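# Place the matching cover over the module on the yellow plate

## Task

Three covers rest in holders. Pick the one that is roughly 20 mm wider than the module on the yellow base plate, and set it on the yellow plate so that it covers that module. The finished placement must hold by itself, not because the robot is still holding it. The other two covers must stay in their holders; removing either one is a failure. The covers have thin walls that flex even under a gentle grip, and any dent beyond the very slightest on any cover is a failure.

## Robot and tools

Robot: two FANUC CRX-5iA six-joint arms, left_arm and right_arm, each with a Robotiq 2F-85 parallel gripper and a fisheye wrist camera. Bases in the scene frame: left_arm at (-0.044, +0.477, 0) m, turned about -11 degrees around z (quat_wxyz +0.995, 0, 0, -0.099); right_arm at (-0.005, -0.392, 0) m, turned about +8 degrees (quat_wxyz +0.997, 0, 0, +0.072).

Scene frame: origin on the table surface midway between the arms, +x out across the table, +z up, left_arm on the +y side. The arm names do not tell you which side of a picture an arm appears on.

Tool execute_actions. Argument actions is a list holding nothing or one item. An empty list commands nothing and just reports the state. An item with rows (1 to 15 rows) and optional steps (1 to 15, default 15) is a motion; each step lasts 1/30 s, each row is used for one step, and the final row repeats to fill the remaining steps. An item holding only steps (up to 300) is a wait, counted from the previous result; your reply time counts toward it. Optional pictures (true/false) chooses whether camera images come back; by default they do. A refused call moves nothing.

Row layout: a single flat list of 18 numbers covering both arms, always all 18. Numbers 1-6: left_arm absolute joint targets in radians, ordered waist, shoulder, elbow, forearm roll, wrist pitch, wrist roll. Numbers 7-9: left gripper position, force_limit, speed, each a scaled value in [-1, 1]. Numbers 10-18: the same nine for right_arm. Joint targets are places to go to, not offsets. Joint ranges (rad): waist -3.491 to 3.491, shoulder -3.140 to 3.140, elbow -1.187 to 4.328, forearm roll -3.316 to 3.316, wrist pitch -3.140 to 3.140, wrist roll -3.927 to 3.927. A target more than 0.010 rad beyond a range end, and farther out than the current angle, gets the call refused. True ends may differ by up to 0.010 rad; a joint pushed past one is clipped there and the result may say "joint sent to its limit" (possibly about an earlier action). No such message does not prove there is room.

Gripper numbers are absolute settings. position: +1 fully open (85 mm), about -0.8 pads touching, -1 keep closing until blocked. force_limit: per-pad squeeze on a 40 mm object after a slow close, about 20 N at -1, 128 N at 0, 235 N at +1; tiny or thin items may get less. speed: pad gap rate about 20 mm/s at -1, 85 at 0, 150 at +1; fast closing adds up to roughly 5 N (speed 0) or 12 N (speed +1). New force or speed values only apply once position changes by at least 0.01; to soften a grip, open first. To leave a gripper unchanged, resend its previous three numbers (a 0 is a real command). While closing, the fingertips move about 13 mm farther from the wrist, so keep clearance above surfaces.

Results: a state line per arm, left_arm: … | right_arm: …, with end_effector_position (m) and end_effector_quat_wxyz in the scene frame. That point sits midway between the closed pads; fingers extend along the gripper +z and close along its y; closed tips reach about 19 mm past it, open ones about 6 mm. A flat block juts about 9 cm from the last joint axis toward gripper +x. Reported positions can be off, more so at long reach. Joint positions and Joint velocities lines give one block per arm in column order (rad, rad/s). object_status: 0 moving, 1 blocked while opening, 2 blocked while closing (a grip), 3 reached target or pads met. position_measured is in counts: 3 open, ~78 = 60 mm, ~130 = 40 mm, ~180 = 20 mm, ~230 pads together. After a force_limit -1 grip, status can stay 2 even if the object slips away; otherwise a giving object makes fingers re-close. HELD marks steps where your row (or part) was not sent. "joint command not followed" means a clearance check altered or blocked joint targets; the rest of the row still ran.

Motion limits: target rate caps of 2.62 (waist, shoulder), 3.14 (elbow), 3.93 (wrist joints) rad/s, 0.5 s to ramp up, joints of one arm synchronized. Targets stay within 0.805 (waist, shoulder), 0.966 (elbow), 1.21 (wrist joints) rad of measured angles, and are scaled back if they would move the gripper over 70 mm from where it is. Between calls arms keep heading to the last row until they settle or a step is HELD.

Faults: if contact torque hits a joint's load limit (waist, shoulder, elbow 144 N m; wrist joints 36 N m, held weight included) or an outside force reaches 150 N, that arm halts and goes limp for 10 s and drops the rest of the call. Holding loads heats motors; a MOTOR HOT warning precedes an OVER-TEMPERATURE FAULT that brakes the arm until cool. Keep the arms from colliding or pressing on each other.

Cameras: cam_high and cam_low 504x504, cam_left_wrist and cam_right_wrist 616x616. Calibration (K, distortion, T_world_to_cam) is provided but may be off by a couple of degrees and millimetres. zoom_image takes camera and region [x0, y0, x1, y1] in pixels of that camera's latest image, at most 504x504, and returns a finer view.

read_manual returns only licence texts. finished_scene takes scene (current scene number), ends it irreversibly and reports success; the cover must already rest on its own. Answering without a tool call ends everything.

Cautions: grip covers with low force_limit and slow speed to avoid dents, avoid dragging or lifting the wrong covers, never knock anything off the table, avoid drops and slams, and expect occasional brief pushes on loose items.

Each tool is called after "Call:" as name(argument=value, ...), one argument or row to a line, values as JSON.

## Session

Call:
execute_actions(
  actions=[],
)

Scene clock: 0.00 s of 7600.00 s.
left_arm: end_effector_position=(+0.8202, +0.7261, +0.2323) position_measured=3 object_status=3 end_effector_quat_wxyz=(+0.329, -0.033, +0.940, -0.084) | right_arm: end_effector_position=(+0.5194, +0.2151, +0.2722) position_measured=3 object_status=3 end_effector_quat_wxyz=(-0.043, +0.925, +0.368, +0.087)
Joint positions: left_arm=[ 0.765  0.754  0.583  0.583 -0.955 -0.73 ] | right_arm=[ 0.894  0.929  1.296  0.039 -1.746  2.873]
Joint velocities: left_arm=[ 0.     0.     0.001 -0.001  0.001 -0.   ] | right_arm=[-0.     0.     0.     0.     0.    -0.001]
camera_calibration (this result's frames):
cam_left_wrist: T_world_to_cam=[[0.0362282, 0.983973, -0.174601, -0.699553], [0.552069, 0.12593, 0.824234, -0.704796], [0.833011, -0.126252, -0.538659, -0.314906], [0, 0, 0, 1]] pos_world=[0.67676, 0.737339, 0.289148]
cam_right_wrist: T_world_to_cam=[[0.727837, -0.68438, -0.0433166, -0.218681], [-0.682726, -0.729106, 0.0478508, 0.531157], [-0.0643306, -0.00525429, -0.997915, 0.453218], [0, 0, 0, 1]] pos_world=[0.550955, 0.239991, 0.417384]

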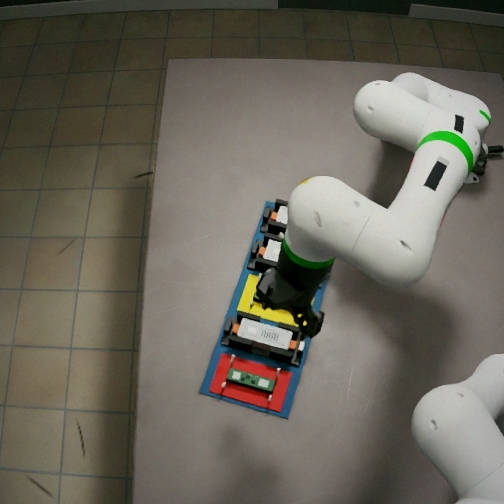

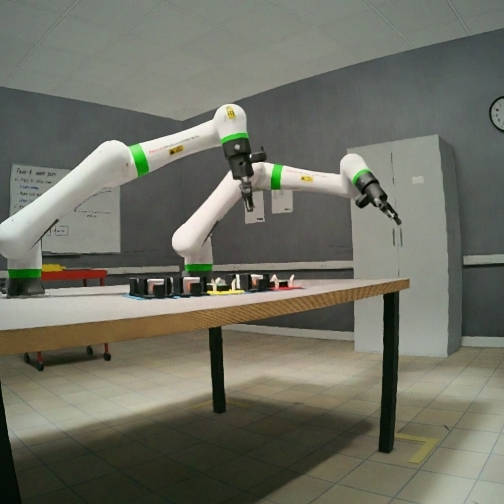

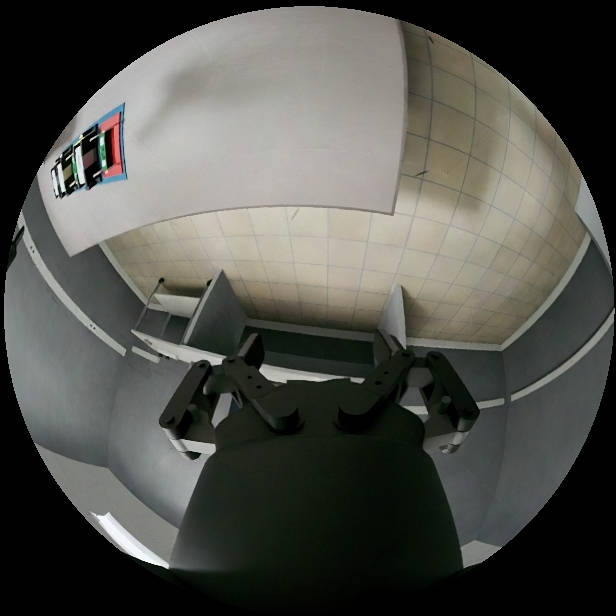

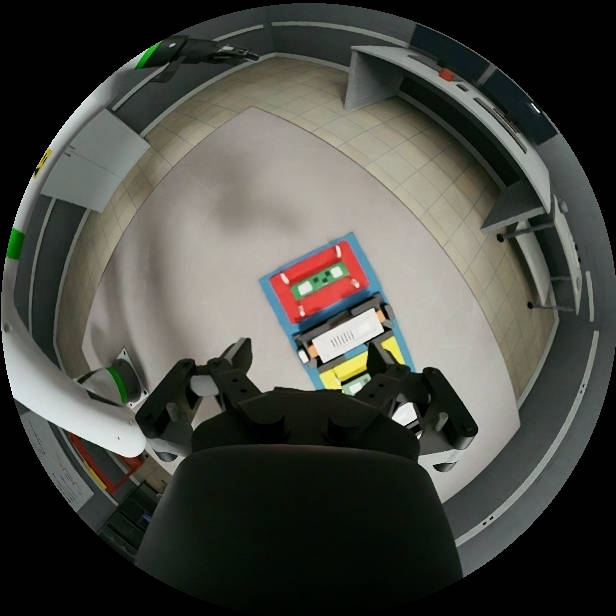

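Call:
execute_actions(
  actions=[
    {"rows":[[0.765,0.754,0.583,0.583,-0.955,-0.73,1,0,1,0.613,0.4453,0.417,0,-1.543,2.233,0.1,-0.84,1]],"steps":15},
  ],
  pictures=false,
)

Call:
execute_actions(
  actions=[
    {"steps":12},
  ],
)

Scene clock: 3.40 s of 7600.00 s.
left_arm: end_effector_position=(+0.8202, +0.7260, +0.2324) position_measured=3 object_status=3 end_effector_quat_wxyz=(+0.329, -0.033, +0.940, -0.084) | right_arm: end_effector_position=(+0.5478, +0.0741, +0.2540) position_measured=116 object_status=0 end_effector_quat_wxyz=(-0.024, +0.989, +0.142, +0.040)
Joint positions: left_arm=[ 0.765  0.754  0.583  0.583 -0.955 -0.73 ] | right_arm=[ 0.747  0.676  0.837  0.019 -1.64   2.538]
Joint velocities: left_arm=[-0.001 -0.    -0.002  0.    -0.001 -0.   ] | right_arm=[-0.365 -0.628 -1.138 -0.052  0.262 -0.822]
Steps of this call (steps 1 to 87: nothing new was sent; steps 88 to 102: all 15 steps of this action). Readings (joint positions | what the end effector reports):
88: left_arm=[0.765 0.754 0.583 0.583 -0.955 -0.730] | right_arm=[0.894 0.929 1.295 0.039 -1.746 2.872] | left_arm position_measured=3 object_status=3 | right_arm position_measured=3 object_status=0
89: left_arm=[0.765 0.754 0.583 0.583 -0.955 -0.730] | right_arm=[0.892 0.926 1.289 0.039 -1.744 2.868] | left_arm position_measured=3 object_status=3 | right_arm position_measured=6 object_status=0
91: left_arm=[0.765 0.754 0.583 0.583 -0.955 -0.730] | right_arm=[0.882 0.908 1.257 0.038 -1.737 2.845] | left_arm position_measured=3 object_status=3 | right_arm position_measured=24 object_status=0
95: left_arm=[0.765 0.754 0.583 0.583 -0.955 -0.730] | right_arm=[0.836 0.830 1.115 0.031 -1.704 2.741] | left_arm position_measured=3 object_status=3 | right_arm position_measured=74 object_status=0
102: the state above

Scene clock: 3.80 s of 7600.00 s.
left_arm: end_effector_position=(+0.8202, +0.7259, +0.2324) position_measured=3 object_status=3 end_effector_quat_wxyz=(+0.329, -0.033, +0.940, -0.084) | right_arm: end_effector_position=(+0.5273, -0.0651, +0.2215) position_measured=117 object_status=3 end_effector_quat_wxyz=(-0.001, +0.998, -0.067, +0.001)
Joint positions: left_arm=[ 0.765  0.754  0.583  0.583 -0.955 -0.73 ] | right_arm=[ 0.618  0.454  0.433  0.001 -1.547  2.245]
Joint velocities: left_arm=[-0.    -0.001  0.001  0.    -0.001  0.   ] | right_arm=[-0.134 -0.231 -0.418 -0.019  0.096 -0.302]
Steps of this call (steps 1 to 12: the robot went on to your last target). Readings (joint positions | what the end effector reports):
1: left_arm=[0.765 0.754 0.583 0.583 -0.955 -0.730] | right_arm=[0.735 0.655 0.798 0.017 -1.631 2.510] | left_arm position_measured=3 object_status=3 | right_arm position_measured=116 object_status=0
2: left_arm=[0.765 0.754 0.583 0.583 -0.955 -0.730] | right_arm=[0.723 0.634 0.760 0.015 -1.622 2.483] | left_arm position_measured=3 object_status=3 | right_arm position_measured=116 object_status=0
4: left_arm=[0.765 0.754 0.583 0.583 -0.955 -0.730] | right_arm=[0.698 0.593 0.685 0.012 -1.605 2.428] | left_arm position_measured=3 object_status=3 | right_arm position_measured=117 object_status=0
8: left_arm=[0.765 0.754 0.583 0.583 -0.955 -0.730] | right_arm=[0.651 0.511 0.537 0.005 -1.571 2.321] | left_arm position_measured=3 object_status=3 | right_arm position_measured=117 object_status=3
12: the state above
camera_calibration (this result's frames):
cam_left_wrist: T_world_to_cam=[[0.0364649, 0.983986, -0.174475, -0.6996], [0.551885, 0.125724, 0.824388, -0.704647], [0.833122, -0.126351, -0.538463, -0.314891], [0, 0, 0, 1]] pos_world=[0.676738, 0.737201, 0.289283]
cam_right_wrist: T_world_to_cam=[[-0.0843659, -0.995615, -0.0404193, -0.0110089], [-0.968543, 0.0724065, 0.23808, 0.49548], [-0.234109, 0.0592337, -0.970404, 0.489271], [0, 0, 0, 1]] pos_world=[0.593508, -0.075818, 0.356381]

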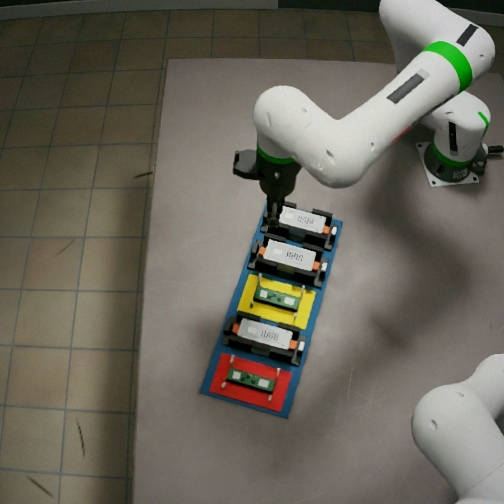

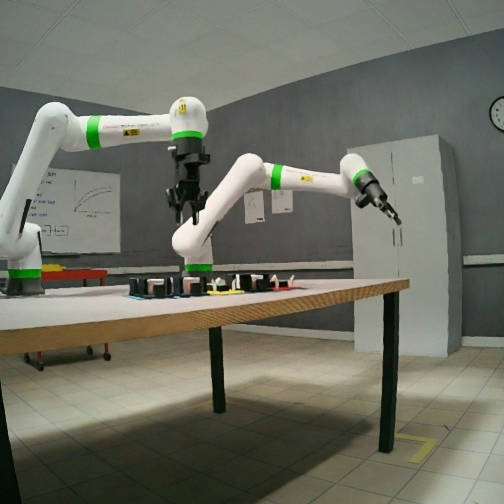

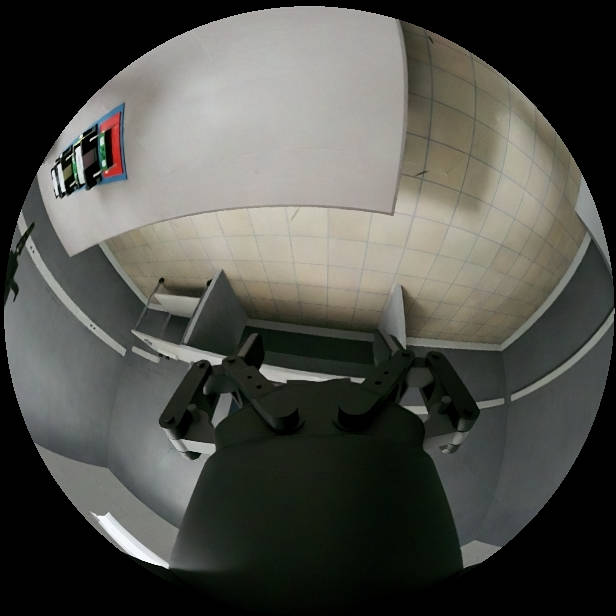

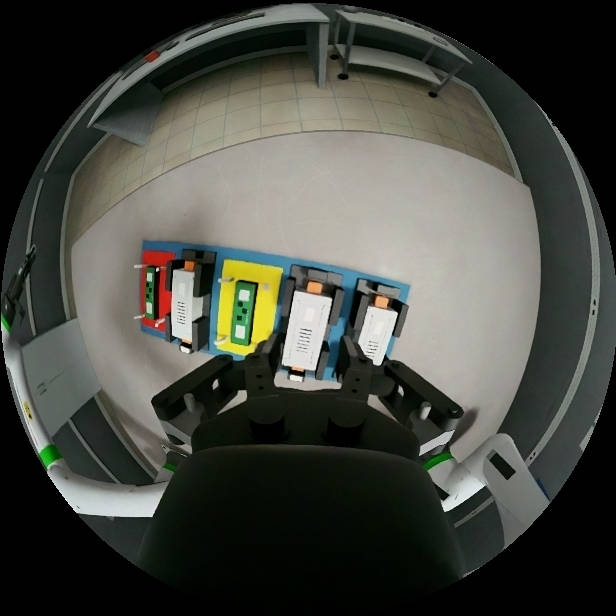

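Call:
zoom_image(
  camera="cam_right_wrist",
  region=[130,230,420,400],
)

Call:
zoom_image(
  camera="cam_high",
  region=[190,190,360,420],
)

Region (130, 230, 420, 400) of cam_right_wrist's 616x616 image, scaled by 1.738, with more detail than that image has; it fills the top 295 rows of this view, and the rest is white.

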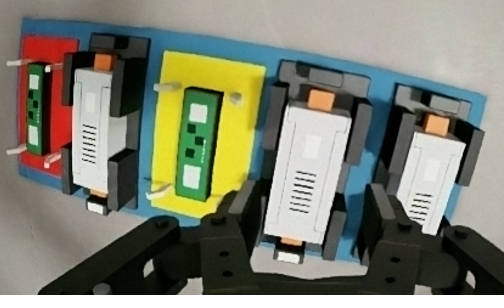

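Region (190, 190, 360, 420) of cam_high's 504x504 image, scaled by 2.191, with more detail than that image has; it fills the left 373 columns of this view, and the rest is white.

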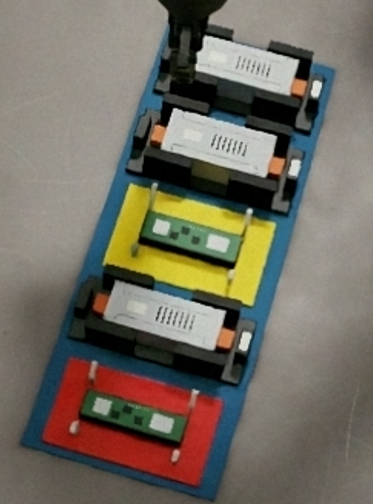

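Call:
execute_actions(
  actions=[
    {"rows":[[0.765,0.754,0.583,0.583,-0.955,-0.73,1,0,1,0.7505,0.6397,0.5677,0,-1.4988,1.9665,0.1,-0.84,1]],"steps":15},
  ],
  pictures=false,
)

Call:
execute_actions(
  actions=[
    {"steps":8},
  ],
)

Call:
zoom_image(
  camera="cam_right_wrist",
  region=[170,220,450,400],
)

Scene clock: 7.97 s of 7600.00 s.
left_arm: end_effector_position=(+0.8202, +0.7259, +0.2324) position_measured=3 object_status=3 end_effector_quat_wxyz=(+0.329, -0.033, +0.940, -0.084) | right_arm: end_effector_position=(+0.5186, +0.0512, +0.1599) position_measured=117 object_status=3 end_effector_quat_wxyz=(-0.000, +0.990, -0.140, -0.000)
Joint positions: left_arm=[ 0.765  0.754  0.583  0.583 -0.955 -0.73 ] | right_arm=[ 0.75   0.639  0.568 -0.    -1.499  1.967]
Joint velocities: left_arm=[-0.001 -0.    -0.001 -0.    -0.     0.   ] | right_arm=[ 0.001 -0.     0.006  0.001  0.003 -0.007]
Steps of this call (steps 1 to 30: the robot went on to your last target; steps 31 to 90: nothing new was sent; then 0.67 s passed at rest; steps 91 to 105: all 15 steps of this action). Readings (joint positions | what the end effector reports):
91: left_arm=[0.765 0.754 0.583 0.583 -0.955 -0.730] | right_arm=[0.613 0.446 0.417 0.000 -1.543 2.232] | left_arm position_measured=3 object_status=3 | right_arm position_measured=117 object_status=3
92: left_arm=[0.765 0.754 0.583 0.583 -0.955 -0.730] | right_arm=[0.616 0.450 0.421 0.000 -1.542 2.226] | left_arm position_measured=3 object_status=3 | right_arm position_measured=117 object_status=3
94: left_arm=[0.765 0.754 0.583 0.583 -0.955 -0.730] | right_arm=[0.635 0.476 0.442 0.000 -1.536 2.189] | left_arm position_measured=3 object_status=3 | right_arm position_measured=117 object_status=3
98: left_arm=[0.765 0.754 0.583 0.583 -0.955 -0.730] | right_arm=[0.699 0.567 0.512 0.000 -1.515 2.066] | left_arm position_measured=3 object_status=3 | right_arm position_measured=117 object_status=3
105: the state above

Scene clock: 8.23 s of 7600.00 s.
left_arm: end_effector_position=(+0.8202, +0.7259, +0.2324) position_measured=3 object_status=3 end_effector_quat_wxyz=(+0.329, -0.033, +0.940, -0.084) | right_arm: end_effector_position=(+0.5186, +0.0513, +0.1599) position_measured=117 object_status=3 end_effector_quat_wxyz=(-0.000, +0.990, -0.140, +0.000)
Joint positions: left_arm=[ 0.765  0.754  0.583  0.583 -0.955 -0.73 ] | right_arm=[ 0.75   0.64   0.568 -0.    -1.499  1.967]
Joint velocities: left_arm=[ 0.001 -0.    -0.    -0.    -0.     0.   ] | right_arm=[ 0.001  0.001  0.    -0.    -0.    -0.   ]
Steps of this call (steps 1 to 8: the robot went on to your last target). Readings (joint positions | what the end effector reports):
1: left_arm=[0.765 0.754 0.583 0.583 -0.955 -0.730] | right_arm=[0.750 0.639 0.568 -0.000 -1.499 1.967] | left_arm position_measured=3 object_status=3 | right_arm position_measured=117 object_status=3
2: left_arm=[0.765 0.754 0.583 0.583 -0.955 -0.730] | right_arm=[0.750 0.639 0.568 -0.000 -1.499 1.967] | left_arm position_measured=3 object_status=3 | right_arm position_measured=117 object_status=3
4: left_arm=[0.765 0.754 0.583 0.583 -0.955 -0.730] | right_arm=[0.750 0.639 0.568 -0.000 -1.499 1.967] | left_arm position_measured=3 object_status=3 | right_arm position_measured=117 object_status=3
8: the state above
camera_calibration (this result's frames):
cam_left_wrist: T_world_to_cam=[[0.0364663, 0.983986, -0.174475, -0.6996], [0.551885, 0.125723, 0.824388, -0.704647], [0.833122, -0.126353, -0.538463, -0.31489], [0, 0, 0, 1]] pos_world=[0.676738, 0.7372, 0.289284]
cam_right_wrist: T_world_to_cam=[[-0.228612, -0.972752, -0.0386125, 0.175037], [-0.946932, 0.212988, 0.240739, 0.474441], [-0.225955, 0.0915991, -0.969822, 0.414634], [0, 0, 0, 1]] pos_world=[0.582967, 0.0312371, 0.294663]

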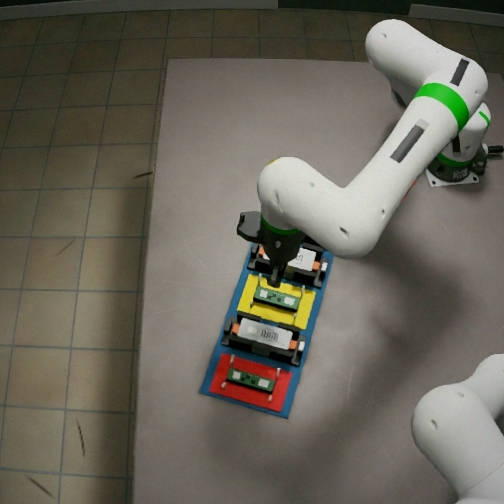

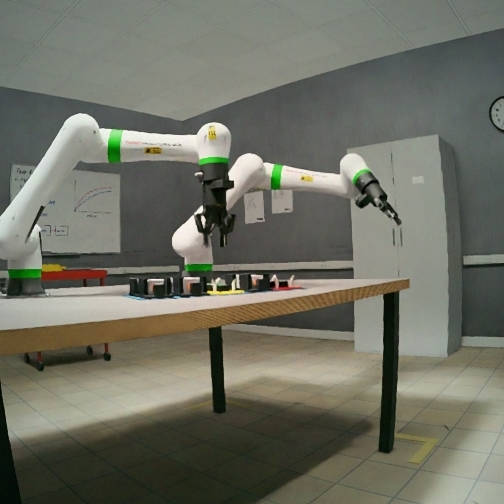

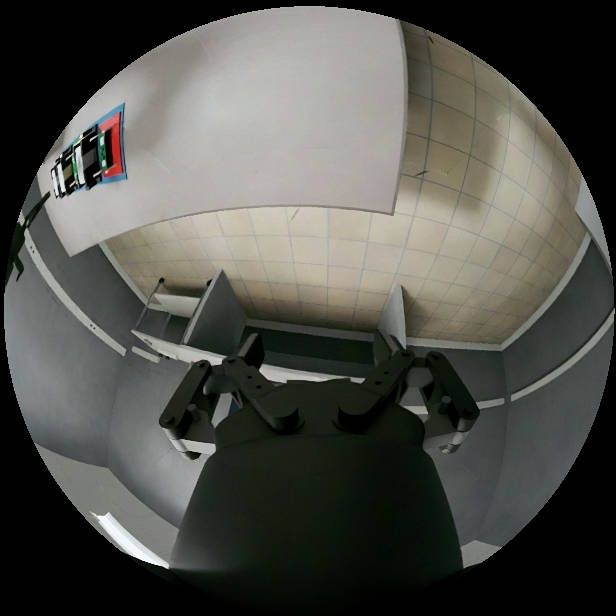

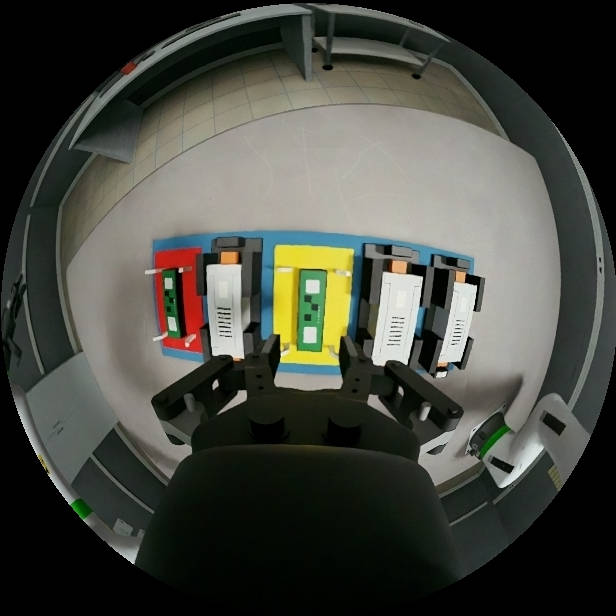

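Region (170, 220, 450, 400) of cam_right_wrist's 616x616 image, scaled by 1.800, with more detail than that image has; it fills the top 324 rows of this view, and the rest is white.

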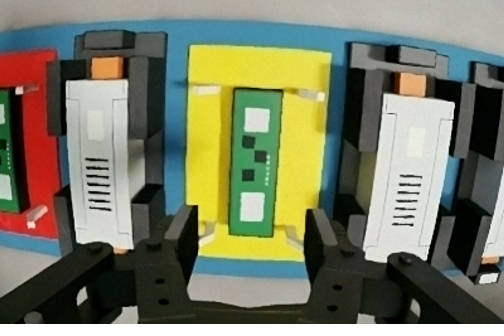

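Call:
zoom_image(
  camera="cam_right_wrist",
  region=[195,250,315,330],
)

Call:
zoom_image(
  camera="cam_right_wrist",
  region=[313,250,433,330],
)

Region (195, 250, 315, 330) of cam_right_wrist's 616x616 image, scaled by 4.200, with more detail than that image has.

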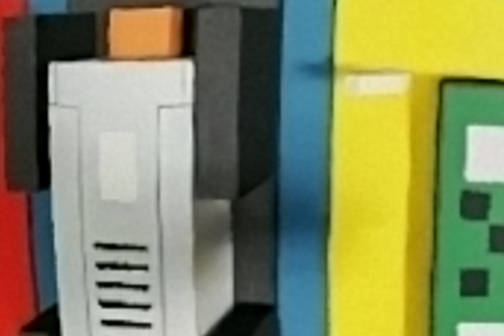

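Region (313, 250, 433, 330) of cam_right_wrist's 616x616 image, scaled by 4.200, with more detail than that image has.

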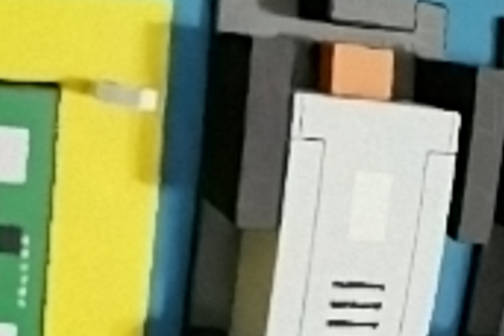

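Call:
execute_actions(
  actions=[
    {"rows":[[0.765,0.754,0.583,0.583,-0.955,-0.73,1,0,1,0.6765,0.4149,0.1869,0,-1.3428,2.0405,0.4,-0.84,1]],"steps":15},
  ],
  pictures=false,
)

Call:
execute_actions(
  actions=[
    {"rows":[[0.765,0.754,0.583,0.583,-0.955,-0.73,1,0,1,0.6765,0.4413,0.1275,0,-1.257,2.0405,0.4,-0.84,1]],"steps":12},
  ],
)

Call:
zoom_image(
  camera="cam_right_wrist",
  region=[230,200,400,400],
)

Scene clock: 12.33 s of 7600.00 s.
left_arm: end_effector_position=(+0.8202, +0.7259, +0.2324) position_measured=3 object_status=3 end_effector_quat_wxyz=(+0.329, -0.033, +0.940, -0.084) | right_arm: end_effector_position=(+0.4894, -0.0529, +0.1403) position_measured=78 object_status=0 end_effector_quat_wxyz=(-0.000, +0.990, -0.140, +0.000)
Joint positions: left_arm=[ 0.765  0.754  0.583  0.583 -0.955 -0.73 ] | right_arm=[ 0.677  0.417  0.191  0.    -1.344  2.04 ]
Joint velocities: left_arm=[ 0.001 -0.     0.001  0.001  0.     0.   ] | right_arm=[-0.035 -0.109 -0.185 -0.     0.076  0.037]
Steps of this call (steps 1 to 15: the robot went on to your last target; steps 16 to 90: nothing new was sent; then 0.60 s passed at rest; steps 91 to 105: all 15 steps of this action). Readings (joint positions | what the end effector reports):
91: left_arm=[0.765 0.754 0.583 0.583 -0.955 -0.730] | right_arm=[0.750 0.639 0.567 0.000 -1.498 1.967] | left_arm position_measured=3 object_status=3 | right_arm position_measured=117 object_status=0
92: left_arm=[0.765 0.754 0.583 0.583 -0.955 -0.730] | right_arm=[0.750 0.636 0.562 0.000 -1.496 1.967] | left_arm position_measured=3 object_status=3 | right_arm position_measured=114 object_status=0
94: left_arm=[0.765 0.754 0.583 0.583 -0.955 -0.730] | right_arm=[0.743 0.618 0.529 0.000 -1.483 1.973] | left_arm position_measured=3 object_status=3 | right_arm position_measured=96 object_status=0
98: left_arm=[0.765 0.754 0.583 0.583 -0.955 -0.730] | right_arm=[0.715 0.532 0.385 0.000 -1.424 2.002] | left_arm position_measured=3 object_status=3 | right_arm position_measured=79 object_status=0
105: the state above

Scene clock: 12.73 s of 7600.00 s.
left_arm: end_effector_position=(+0.8202, +0.7259, +0.2324) position_measured=3 object_status=3 end_effector_quat_wxyz=(+0.329, -0.033, +0.940, -0.084) | right_arm: end_effector_position=(+0.4889, -0.0540, +0.0997) position_measured=78 object_status=3 end_effector_quat_wxyz=(+0.000, +0.990, -0.140, -0.000)
Joint positions: left_arm=[ 0.765  0.754  0.583  0.583 -0.955 -0.73 ] | right_arm=[ 0.677  0.441  0.128  0.    -1.257  2.04 ]
Joint velocities: left_arm=[ 0.    -0.     0.001 -0.001 -0.001  0.   ] | right_arm=[-0.     0.     0.     0.002  0.001 -0.   ]
Steps of this call (steps 1 to 12: all 12 steps of this action). Readings (joint positions | what the end effector reports):
1: left_arm=[0.765 0.754 0.583 0.583 -0.955 -0.730] | right_arm=[0.677 0.415 0.187 0.000 -1.342 2.040] | left_arm position_measured=3 object_status=3 | right_arm position_measured=78 object_status=3
2: left_arm=[0.765 0.754 0.583 0.583 -0.955 -0.730] | right_arm=[0.677 0.417 0.180 0.000 -1.334 2.040] | left_arm position_measured=3 object_status=3 | right_arm position_measured=78 object_status=3
4: left_arm=[0.765 0.754 0.583 0.583 -0.955 -0.730] | right_arm=[0.677 0.429 0.153 0.000 -1.295 2.040] | left_arm position_measured=3 object_status=3 | right_arm position_measured=78 object_status=3
8: left_arm=[0.765 0.754 0.583 0.583 -0.955 -0.730] | right_arm=[0.677 0.441 0.128 0.000 -1.258 2.040] | left_arm position_measured=3 object_status=3 | right_arm position_measured=78 object_status=3
12: the state above
camera_calibration (this result's frames):
cam_left_wrist: T_world_to_cam=[[0.0364661, 0.983986, -0.174475, -0.6996], [0.551885, 0.125723, 0.824388, -0.704647], [0.833122, -0.126352, -0.538463, -0.31489], [0, 0, 0, 1]] pos_world=[0.676738, 0.7372, 0.289284]
cam_right_wrist: T_world_to_cam=[[-0.228503, -0.972788, -0.0383465, 0.0634037], [-0.946929, 0.212937, 0.240798, 0.483191], [-0.22608, 0.0913345, -0.969817, 0.359261], [0, 0, 0, 1]] pos_world=[0.553257, -0.0740237, 0.234498]

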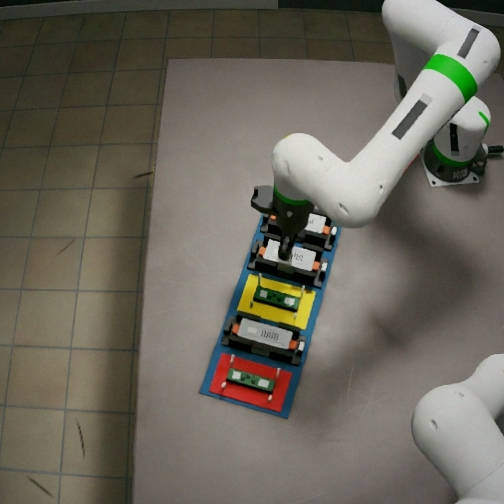

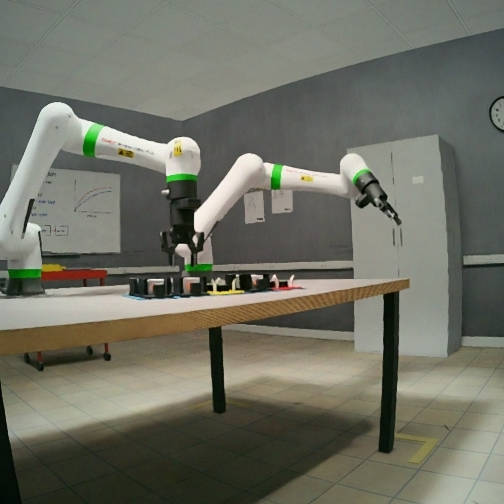

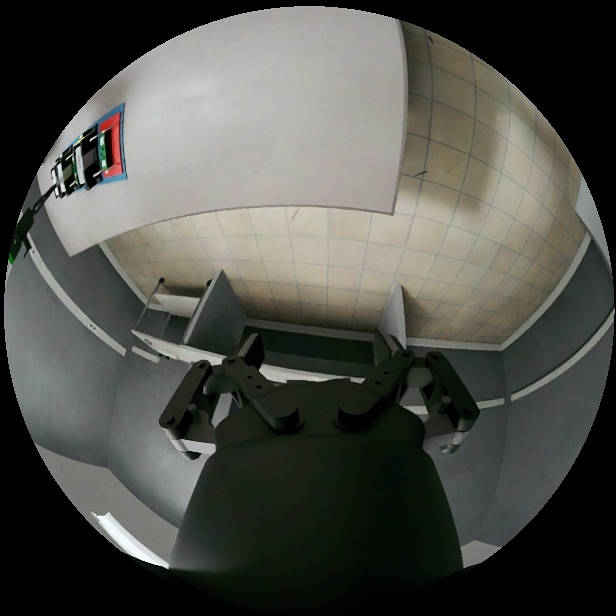

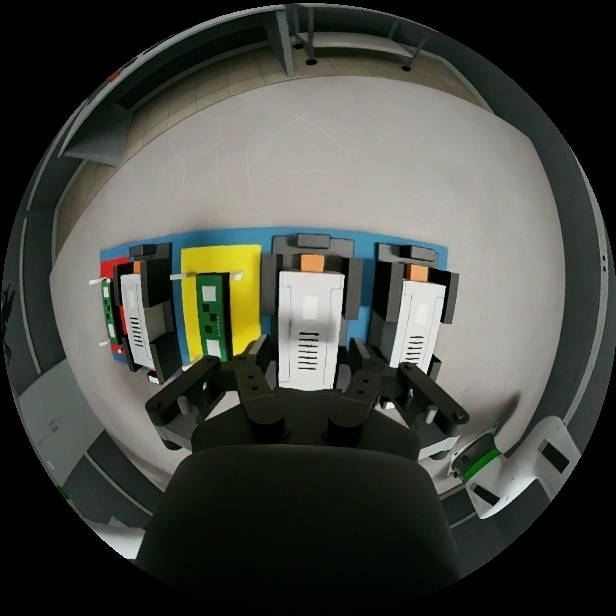

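Region (230, 200, 400, 400) of cam_right_wrist's 616x616 image, scaled by 2.520, with more detail than that image has; it fills the left 428 columns of this view, and the rest is white.

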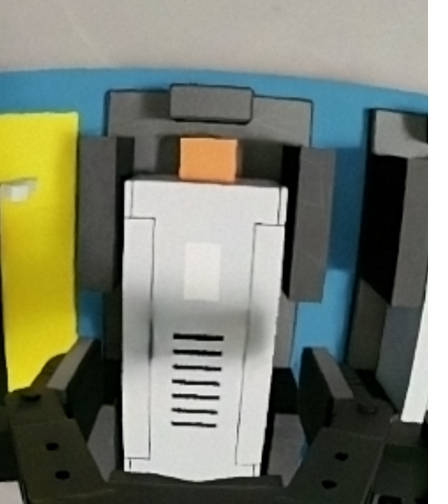

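Call:
execute_actions(
  actions=[
    {"rows":[[0.765,0.754,0.583,0.583,-0.955,-0.73,1,0,1,0.678,0.459,0.104,0,-1.216,2.042,0.4,-0.84,1],[0.765,0.754,0.583,0.583,-0.955,-0.73,1,0,1,0.678,0.459,0.104,0,-1.216,2.042,0.4,-0.84,1],[0.765,0.754,0.583,0.583,-0.955,-0.73,1,0,1,0.678,0.459,0.104,0,-1.216,2.042,0.4,-0.84,1],[0.765,0.754,0.583,0.583,-0.955,-0.73,1,0,1,0.678,0.459,0.104,0,-1.216,2.042,0.4,-0.84,1],[0.765,0.754,0.583,0.583,-0.955,-0.73,1,0,1,0.678,0.459,0.104,0,-1.216,2.042,0.4,-0.84,1],[0.765,0.754,0.583,0.583,-0.955,-0.73,1,0,1,0.678,0.470,0.088,0,-1.189,2.042,0.4,-0.84,1],[0.765,0.754,0.583,0.583,-0.955,-0.73,1,0,1,0.678,0.470,0.088,0,-1.189,2.042,0.4,-0.84,1],[0.765,0.754,0.583,0.583,-0.955,-0.73,1,0,1,0.678,0.470,0.088,0,-1.189,2.042,0.4,-0.84,1],[0.765,0.754,0.583,0.583,-0.955,-0.73,1,0,1,0.678,0.477,0.0795,0,-1.1733,2.042,0.4,-0.84,1]],"steps":14},
  ],
)

Call:
zoom_image(
  camera="cam_right_wrist",
  region=[230,200,400,400],
)

Scene clock: 14.50 s of 7600.00 s.
left_arm: end_effector_position=(+0.8202, +0.7259, +0.2324) position_measured=3 object_status=3 end_effector_quat_wxyz=(+0.329, -0.033, +0.940, -0.084) | right_arm: end_effector_position=(+0.4888, -0.0528, +0.0598) position_measured=78 object_status=3 end_effector_quat_wxyz=(-0.000, +0.990, -0.139, +0.000)
Joint positions: left_arm=[ 0.765  0.754  0.583  0.583 -0.955 -0.73 ] | right_arm=[ 0.678  0.477  0.08   0.    -1.174  2.042]
Joint velocities: left_arm=[ 0.    -0.    -0.    -0.    -0.001 -0.   ] | right_arm=[ 0.     0.002 -0.006 -0.001  0.008 -0.002]
Steps of this call (steps 1 to 15: the robot went on to your last target; steps 16 to 39: nothing new was sent; steps 40 to 53: all 14 steps of this action). Readings (joint positions | what the end effector reports):
40: left_arm=[0.765 0.754 0.583 0.583 -0.955 -0.730] | right_arm=[0.676 0.441 0.127 0.000 -1.256 2.041] | left_arm position_measured=3 object_status=3 | right_arm position_measured=78 object_status=3
41: left_arm=[0.765 0.754 0.583 0.583 -0.955 -0.730] | right_arm=[0.677 0.444 0.123 0.000 -1.249 2.041] | left_arm position_measured=3 object_status=3 | right_arm position_measured=78 object_status=3
43: left_arm=[0.765 0.754 0.583 0.583 -0.955 -0.730] | right_arm=[0.677 0.455 0.108 -0.000 -1.224 2.042] | left_arm position_measured=3 object_status=3 | right_arm position_measured=78 object_status=3
47: left_arm=[0.765 0.754 0.583 0.583 -0.955 -0.730] | right_arm=[0.678 0.466 0.094 0.000 -1.198 2.042] | left_arm position_measured=3 object_status=3 | right_arm position_measured=78 object_status=3
53: the state above
camera_calibration (this result's frames):
cam_left_wrist: T_world_to_cam=[[0.036466, 0.983986, -0.174475, -0.6996], [0.551885, 0.125723, 0.824388, -0.704647], [0.833122, -0.126352, -0.538463, -0.31489], [0, 0, 0, 1]] pos_world=[0.676738, 0.7372, 0.289284]
cam_right_wrist: T_world_to_cam=[[-0.225621, -0.973453, -0.0385369, 0.0615683], [-0.947592, 0.2101, 0.24068, 0.492676], [-0.226194, 0.0908199, -0.969839, 0.320459], [0, 0, 0, 1]] pos_world=[0.553233, -0.0726813, 0.194589]

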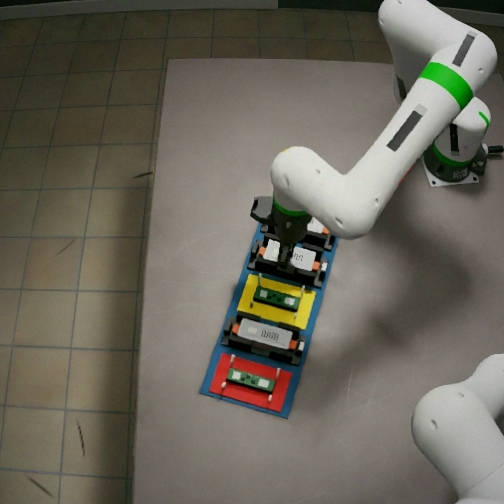

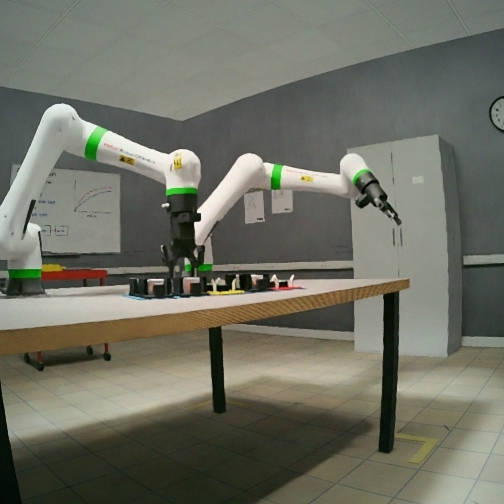

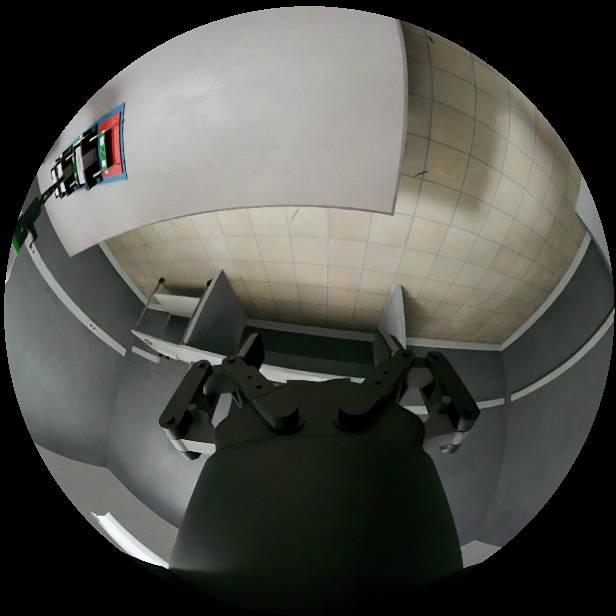

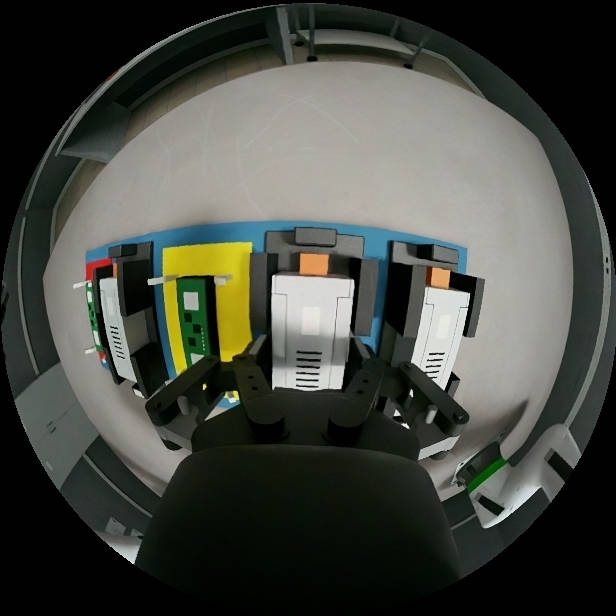

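Region (230, 200, 400, 400) of cam_right_wrist's 616x616 image, scaled by 2.520, with more detail than that image has; it fills the left 428 columns of this view, and the rest is white.

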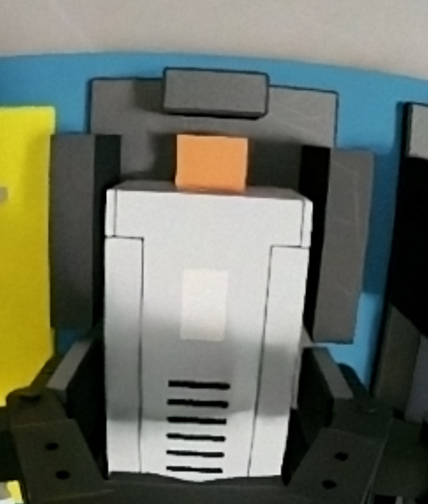

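Fingers straddle it fine. Descend to .041 and grip.

Call:
execute_actions(
  actions=[
    {"rows":[[0.765,0.754,0.583,0.583,-0.955,-0.73,1,0,1,0.678,0.483,0.072,0,-1.16,2.042,0.4,-0.84,1],[0.765,0.754,0.583,0.583,-0.955,-0.73,1,0,1,0.678,0.483,0.072,0,-1.16,2.042,0.4,-0.84,1],[0.765,0.754,0.583,0.583,-0.955,-0.73,1,0,1,0.678,0.489,0.0645,0,-1.1465,2.042,0.4,-0.84,1],[0.765,0.754,0.583,0.583,-0.955,-0.73,1,0,1,0.678,0.489,0.0645,0,-1.1465,2.042,0.4,-0.84,1],[0.765,0.754,0.583,0.583,-0.955,-0.73,1,0,1,0.678,0.4945,0.0572,0,-1.1335,2.042,0.4,-0.84,1],[0.765,0.754,0.583,0.583,-0.955,-0.73,1,0,1,0.678,0.4945,0.0572,0,-1.1335,2.042,0.4,-0.84,1],[0.765,0.754,0.583,0.583,-0.955,-0.73,1,0,1,0.678,0.4945,0.0572,0,-1.1335,2.042,0.4,-0.84,1],[0.765,0.754,0.583,0.583,-0.955,-0.73,1,0,1,0.678,0.4945,0.0572,0,-1.1335,2.042,0.4,-0.84,1],[0.765,0.754,0.583,0.583,-0.955,-0.73,1,0,1,0.678,0.4945,0.0572,0,-1.1335,2.042,-1,-0.84,-1]],"steps":15},
  ],
  pictures=false,
)

Call:
execute_actions(
  actions=[
    {"steps":22},
  ],
  pictures=false,
)

Scene clock: 16.40 s of 7600.00 s.
left_arm: end_effector_position=(+0.8202, +0.7259, +0.2324) position_measured=3 object_status=3 end_effector_quat_wxyz=(+0.329, -0.033, +0.940, -0.084) | right_arm: end_effector_position=(+0.4884, -0.0532, +0.0406) position_measured=86 object_status=0 end_effector_quat_wxyz=(-0.000, +0.990, -0.139, +0.000)
Joint positions: left_arm=[ 0.765  0.754  0.583  0.583 -0.955 -0.73 ] | right_arm=[ 0.678  0.494  0.057 -0.    -1.133  2.042]
Joint velocities: left_arm=[-0.     0.     0.    -0.    -0.    -0.001] | right_arm=[ 0.     0.    -0.001  0.     0.003  0.002]
Steps of this call (steps 1 to 15: the robot went on to your last target; steps 16 to 42: nothing new was sent; steps 43 to 57: all 15 steps of this action). Readings (joint positions | what the end effector reports):
43: left_arm=[0.765 0.754 0.583 0.583 -0.955 -0.730] | right_arm=[0.678 0.477 0.079 0.000 -1.172 2.042] | left_arm position_measured=3 object_status=3 | right_arm position_measured=78 object_status=3
44: left_arm=[0.765 0.754 0.583 0.583 -0.955 -0.730] | right_arm=[0.678 0.479 0.076 0.000 -1.167 2.042] | left_arm position_measured=3 object_status=3 | right_arm position_measured=78 object_status=3
46: left_arm=[0.765 0.754 0.583 0.583 -0.955 -0.730] | right_arm=[0.678 0.485 0.070 -0.000 -1.156 2.042] | left_arm position_measured=3 object_status=3 | right_arm position_measured=78 object_status=3
50: left_arm=[0.765 0.754 0.583 0.583 -0.955 -0.730] | right_arm=[0.678 0.494 0.058 -0.000 -1.135 2.042] | left_arm position_measured=3 object_status=3 | right_arm position_measured=78 object_status=3
57: the state above

Scene clock: 17.13 s of 7600.00 s.
left_arm: end_effector_position=(+0.8202, +0.7259, +0.2324) position_measured=3 object_status=3 end_effector_quat_wxyz=(+0.329, -0.033, +0.940, -0.084) | right_arm: end_effector_position=(+0.4884, -0.0532, +0.0406) position_measured=102 object_status=2 end_effector_quat_wxyz=(-0.000, +0.990, -0.139, +0.000)
Joint positions: left_arm=[ 0.765  0.754  0.583  0.583 -0.955 -0.73 ] | right_arm=[ 0.678  0.494  0.057 -0.    -1.134  2.042]
Joint velocities: left_arm=[-0.    -0.    -0.001  0.    -0.    -0.   ] | right_arm=[-0.     0.     0.    -0.     0.     0.001]
Steps of this call (steps 1 to 15: the robot went on to your last target; steps 16 to 22: nothing new was sent). Readings (joint positions | what the end effector reports):
1: left_arm=[0.765 0.754 0.583 0.583 -0.955 -0.730] | right_arm=[0.678 0.494 0.057 -0.000 -1.133 2.042] | left_arm position_measured=3 object_status=3 | right_arm position_measured=88 object_status=0
2: left_arm=[0.765 0.754 0.583 0.583 -0.955 -0.730] | right_arm=[0.678 0.494 0.057 -0.000 -1.133 2.042] | left_arm position_measured=3 object_status=3 | right_arm position_measured=89 object_status=0
4: left_arm=[0.765 0.754 0.583 0.583 -0.955 -0.730] | right_arm=[0.678 0.494 0.057 -0.000 -1.133 2.042] | left_arm position_measured=3 object_status=3 | right_arm position_measured=93 object_status=0
8: left_arm=[0.765 0.754 0.583 0.583 -0.955 -0.730] | right_arm=[0.678 0.494 0.057 -0.000 -1.133 2.042] | left_arm position_measured=3 object_status=3 | right_arm position_measured=99 object_status=0
22: the state above
All arms were judged still, so your last target was given up. Only a new action makes them travel on or press farther. Fingers that are still opening or closing keep moving.

Slow lift to .06.

Call:
execute_actions(
  actions=[
    {"rows":[[0.765,0.754,0.583,0.583,-0.955,-0.73,1,0,1,0.678,0.492,0.0605,0,-1.1395,2.042,-1,-0.84,-1],[0.765,0.754,0.583,0.583,-0.955,-0.73,1,0,1,0.678,0.492,0.0605,0,-1.1395,2.042,-1,-0.84,-1],[0.765,0.754,0.583,0.583,-0.955,-0.73,1,0,1,0.678,0.489,0.0645,0,-1.1465,2.042,-1,-0.84,-1],[0.765,0.754,0.583,0.583,-0.955,-0.73,1,0,1,0.678,0.489,0.0645,0,-1.1465,2.042,-1,-0.84,-1],[0.765,0.754,0.583,0.583,-0.955,-0.73,1,0,1,0.678,0.486,0.068,0,-1.153,2.042,-1,-0.84,-1],[0.765,0.754,0.583,0.583,-0.955,-0.73,1,0,1,0.678,0.486,0.068,0,-1.153,2.042,-1,-0.84,-1],[0.765,0.754,0.583,0.583,-0.955,-0.73,1,0,1,0.678,0.483,0.072,0,-1.16,2.042,-1,-0.84,-1],[0.765,0.754,0.583,0.583,-0.955,-0.73,1,0,1,0.678,0.483,0.072,0,-1.16,2.042,-1,-0.84,-1],[0.765,0.754,0.583,0.583,-0.955,-0.73,1,0,1,0.678,0.480,0.0757,0,-1.1665,2.042,-1,-0.84,-1],[0.765,0.754,0.583,0.583,-0.955,-0.73,1,0,1,0.678,0.480,0.0757,0,-1.1665,2.042,-1,-0.84,-1],[0.765,0.754,0.583,0.583,-0.955,-0.73,1,0,1,0.678,0.477,0.0795,0,-1.1733,2.042,-1,-0.84,-1]],"steps":15},
  ],
)

Call:
zoom_image(
  camera="cam_right_wrist",
  region=[230,200,400,400],
)

Scene clock: 19.27 s of 7600.00 s.
left_arm: end_effector_position=(+0.8202, +0.7259, +0.2324) position_measured=3 object_status=3 end_effector_quat_wxyz=(+0.329, -0.033, +0.940, -0.084) | right_arm: end_effector_position=(+0.4888, -0.0529, +0.0594) position_measured=102 object_status=2 end_effector_quat_wxyz=(+0.000, +0.990, -0.139, -0.000)
Joint positions: left_arm=[ 0.765  0.754  0.583  0.583 -0.955 -0.73 ] | right_arm=[ 0.678  0.477  0.079  0.    -1.173  2.042]
Joint velocities: left_arm=[ 0.001 -0.    -0.     0.     0.001 -0.   ] | right_arm=[ 0.    -0.003  0.005 -0.    -0.009  0.   ]
Steps of this call (steps 1 to 49: nothing new was sent; steps 50 to 64: all 15 steps of this action). Readings (joint positions | what the end effector reports):
50: left_arm=[0.765 0.754 0.583 0.583 -0.955 -0.730] | right_arm=[0.678 0.494 0.057 0.000 -1.134 2.042] | left_arm position_measured=3 object_status=3 | right_arm position_measured=102 object_status=2
51: left_arm=[0.765 0.754 0.583 0.583 -0.955 -0.730] | right_arm=[0.678 0.494 0.058 0.000 -1.137 2.042] | left_arm position_measured=3 object_status=3 | right_arm position_measured=102 object_status=2
53: left_arm=[0.765 0.754 0.583 0.583 -0.955 -0.730] | right_arm=[0.678 0.492 0.062 0.000 -1.143 2.042] | left_arm position_measured=3 object_status=3 | right_arm position_measured=102 object_status=2
57: left_arm=[0.765 0.754 0.583 0.583 -0.955 -0.730] | right_arm=[0.678 0.485 0.069 0.000 -1.156 2.042] | left_arm position_measured=3 object_status=3 | right_arm position_measured=102 object_status=2
64: the state above
camera_calibration (this result's frames):
cam_left_wrist: T_world_to_cam=[[0.0364664, 0.983986, -0.174475, -0.6996], [0.551885, 0.125723, 0.824389, -0.704647], [0.833122, -0.126353, -0.538463, -0.31489], [0, 0, 0, 1]] pos_world=[0.676738, 0.7372, 0.289284]
cam_right_wrist: T_world_to_cam=[[-0.225709, -0.973437, -0.0384141, 0.0615067], [-0.94755, 0.210206, 0.240755, 0.492771], [-0.226285, 0.0907399, -0.969825, 0.320072], [0, 0, 0, 1]] pos_world=[0.553235, -0.0727536, 0.194139]

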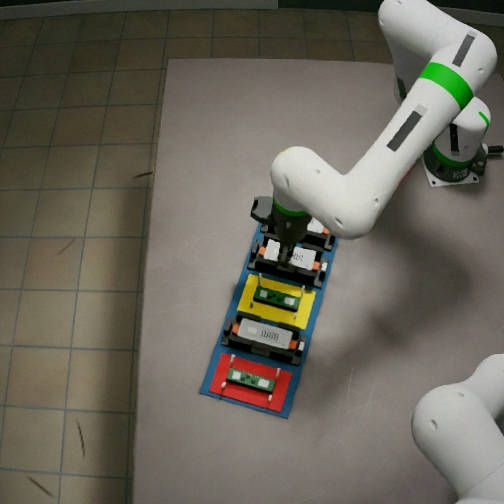

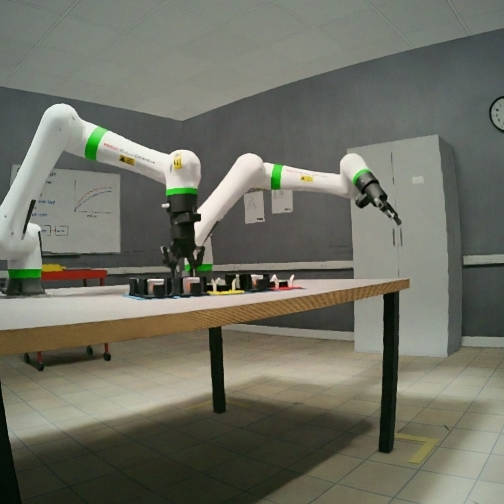

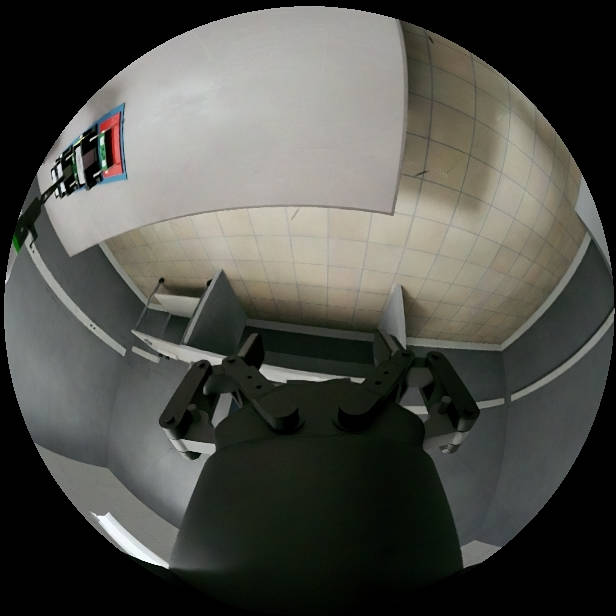

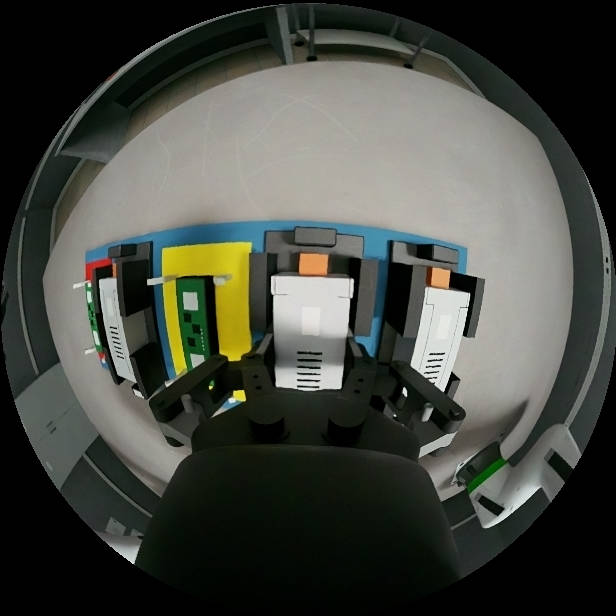

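Region (230, 200, 400, 400) of cam_right_wrist's 616x616 image, scaled by 2.520, with more detail than that image has; it fills the left 428 columns of this view, and the rest is white.

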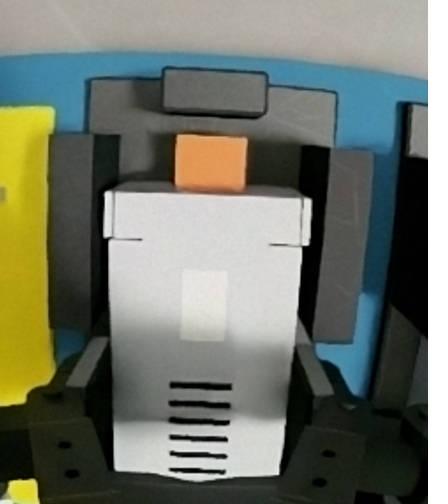

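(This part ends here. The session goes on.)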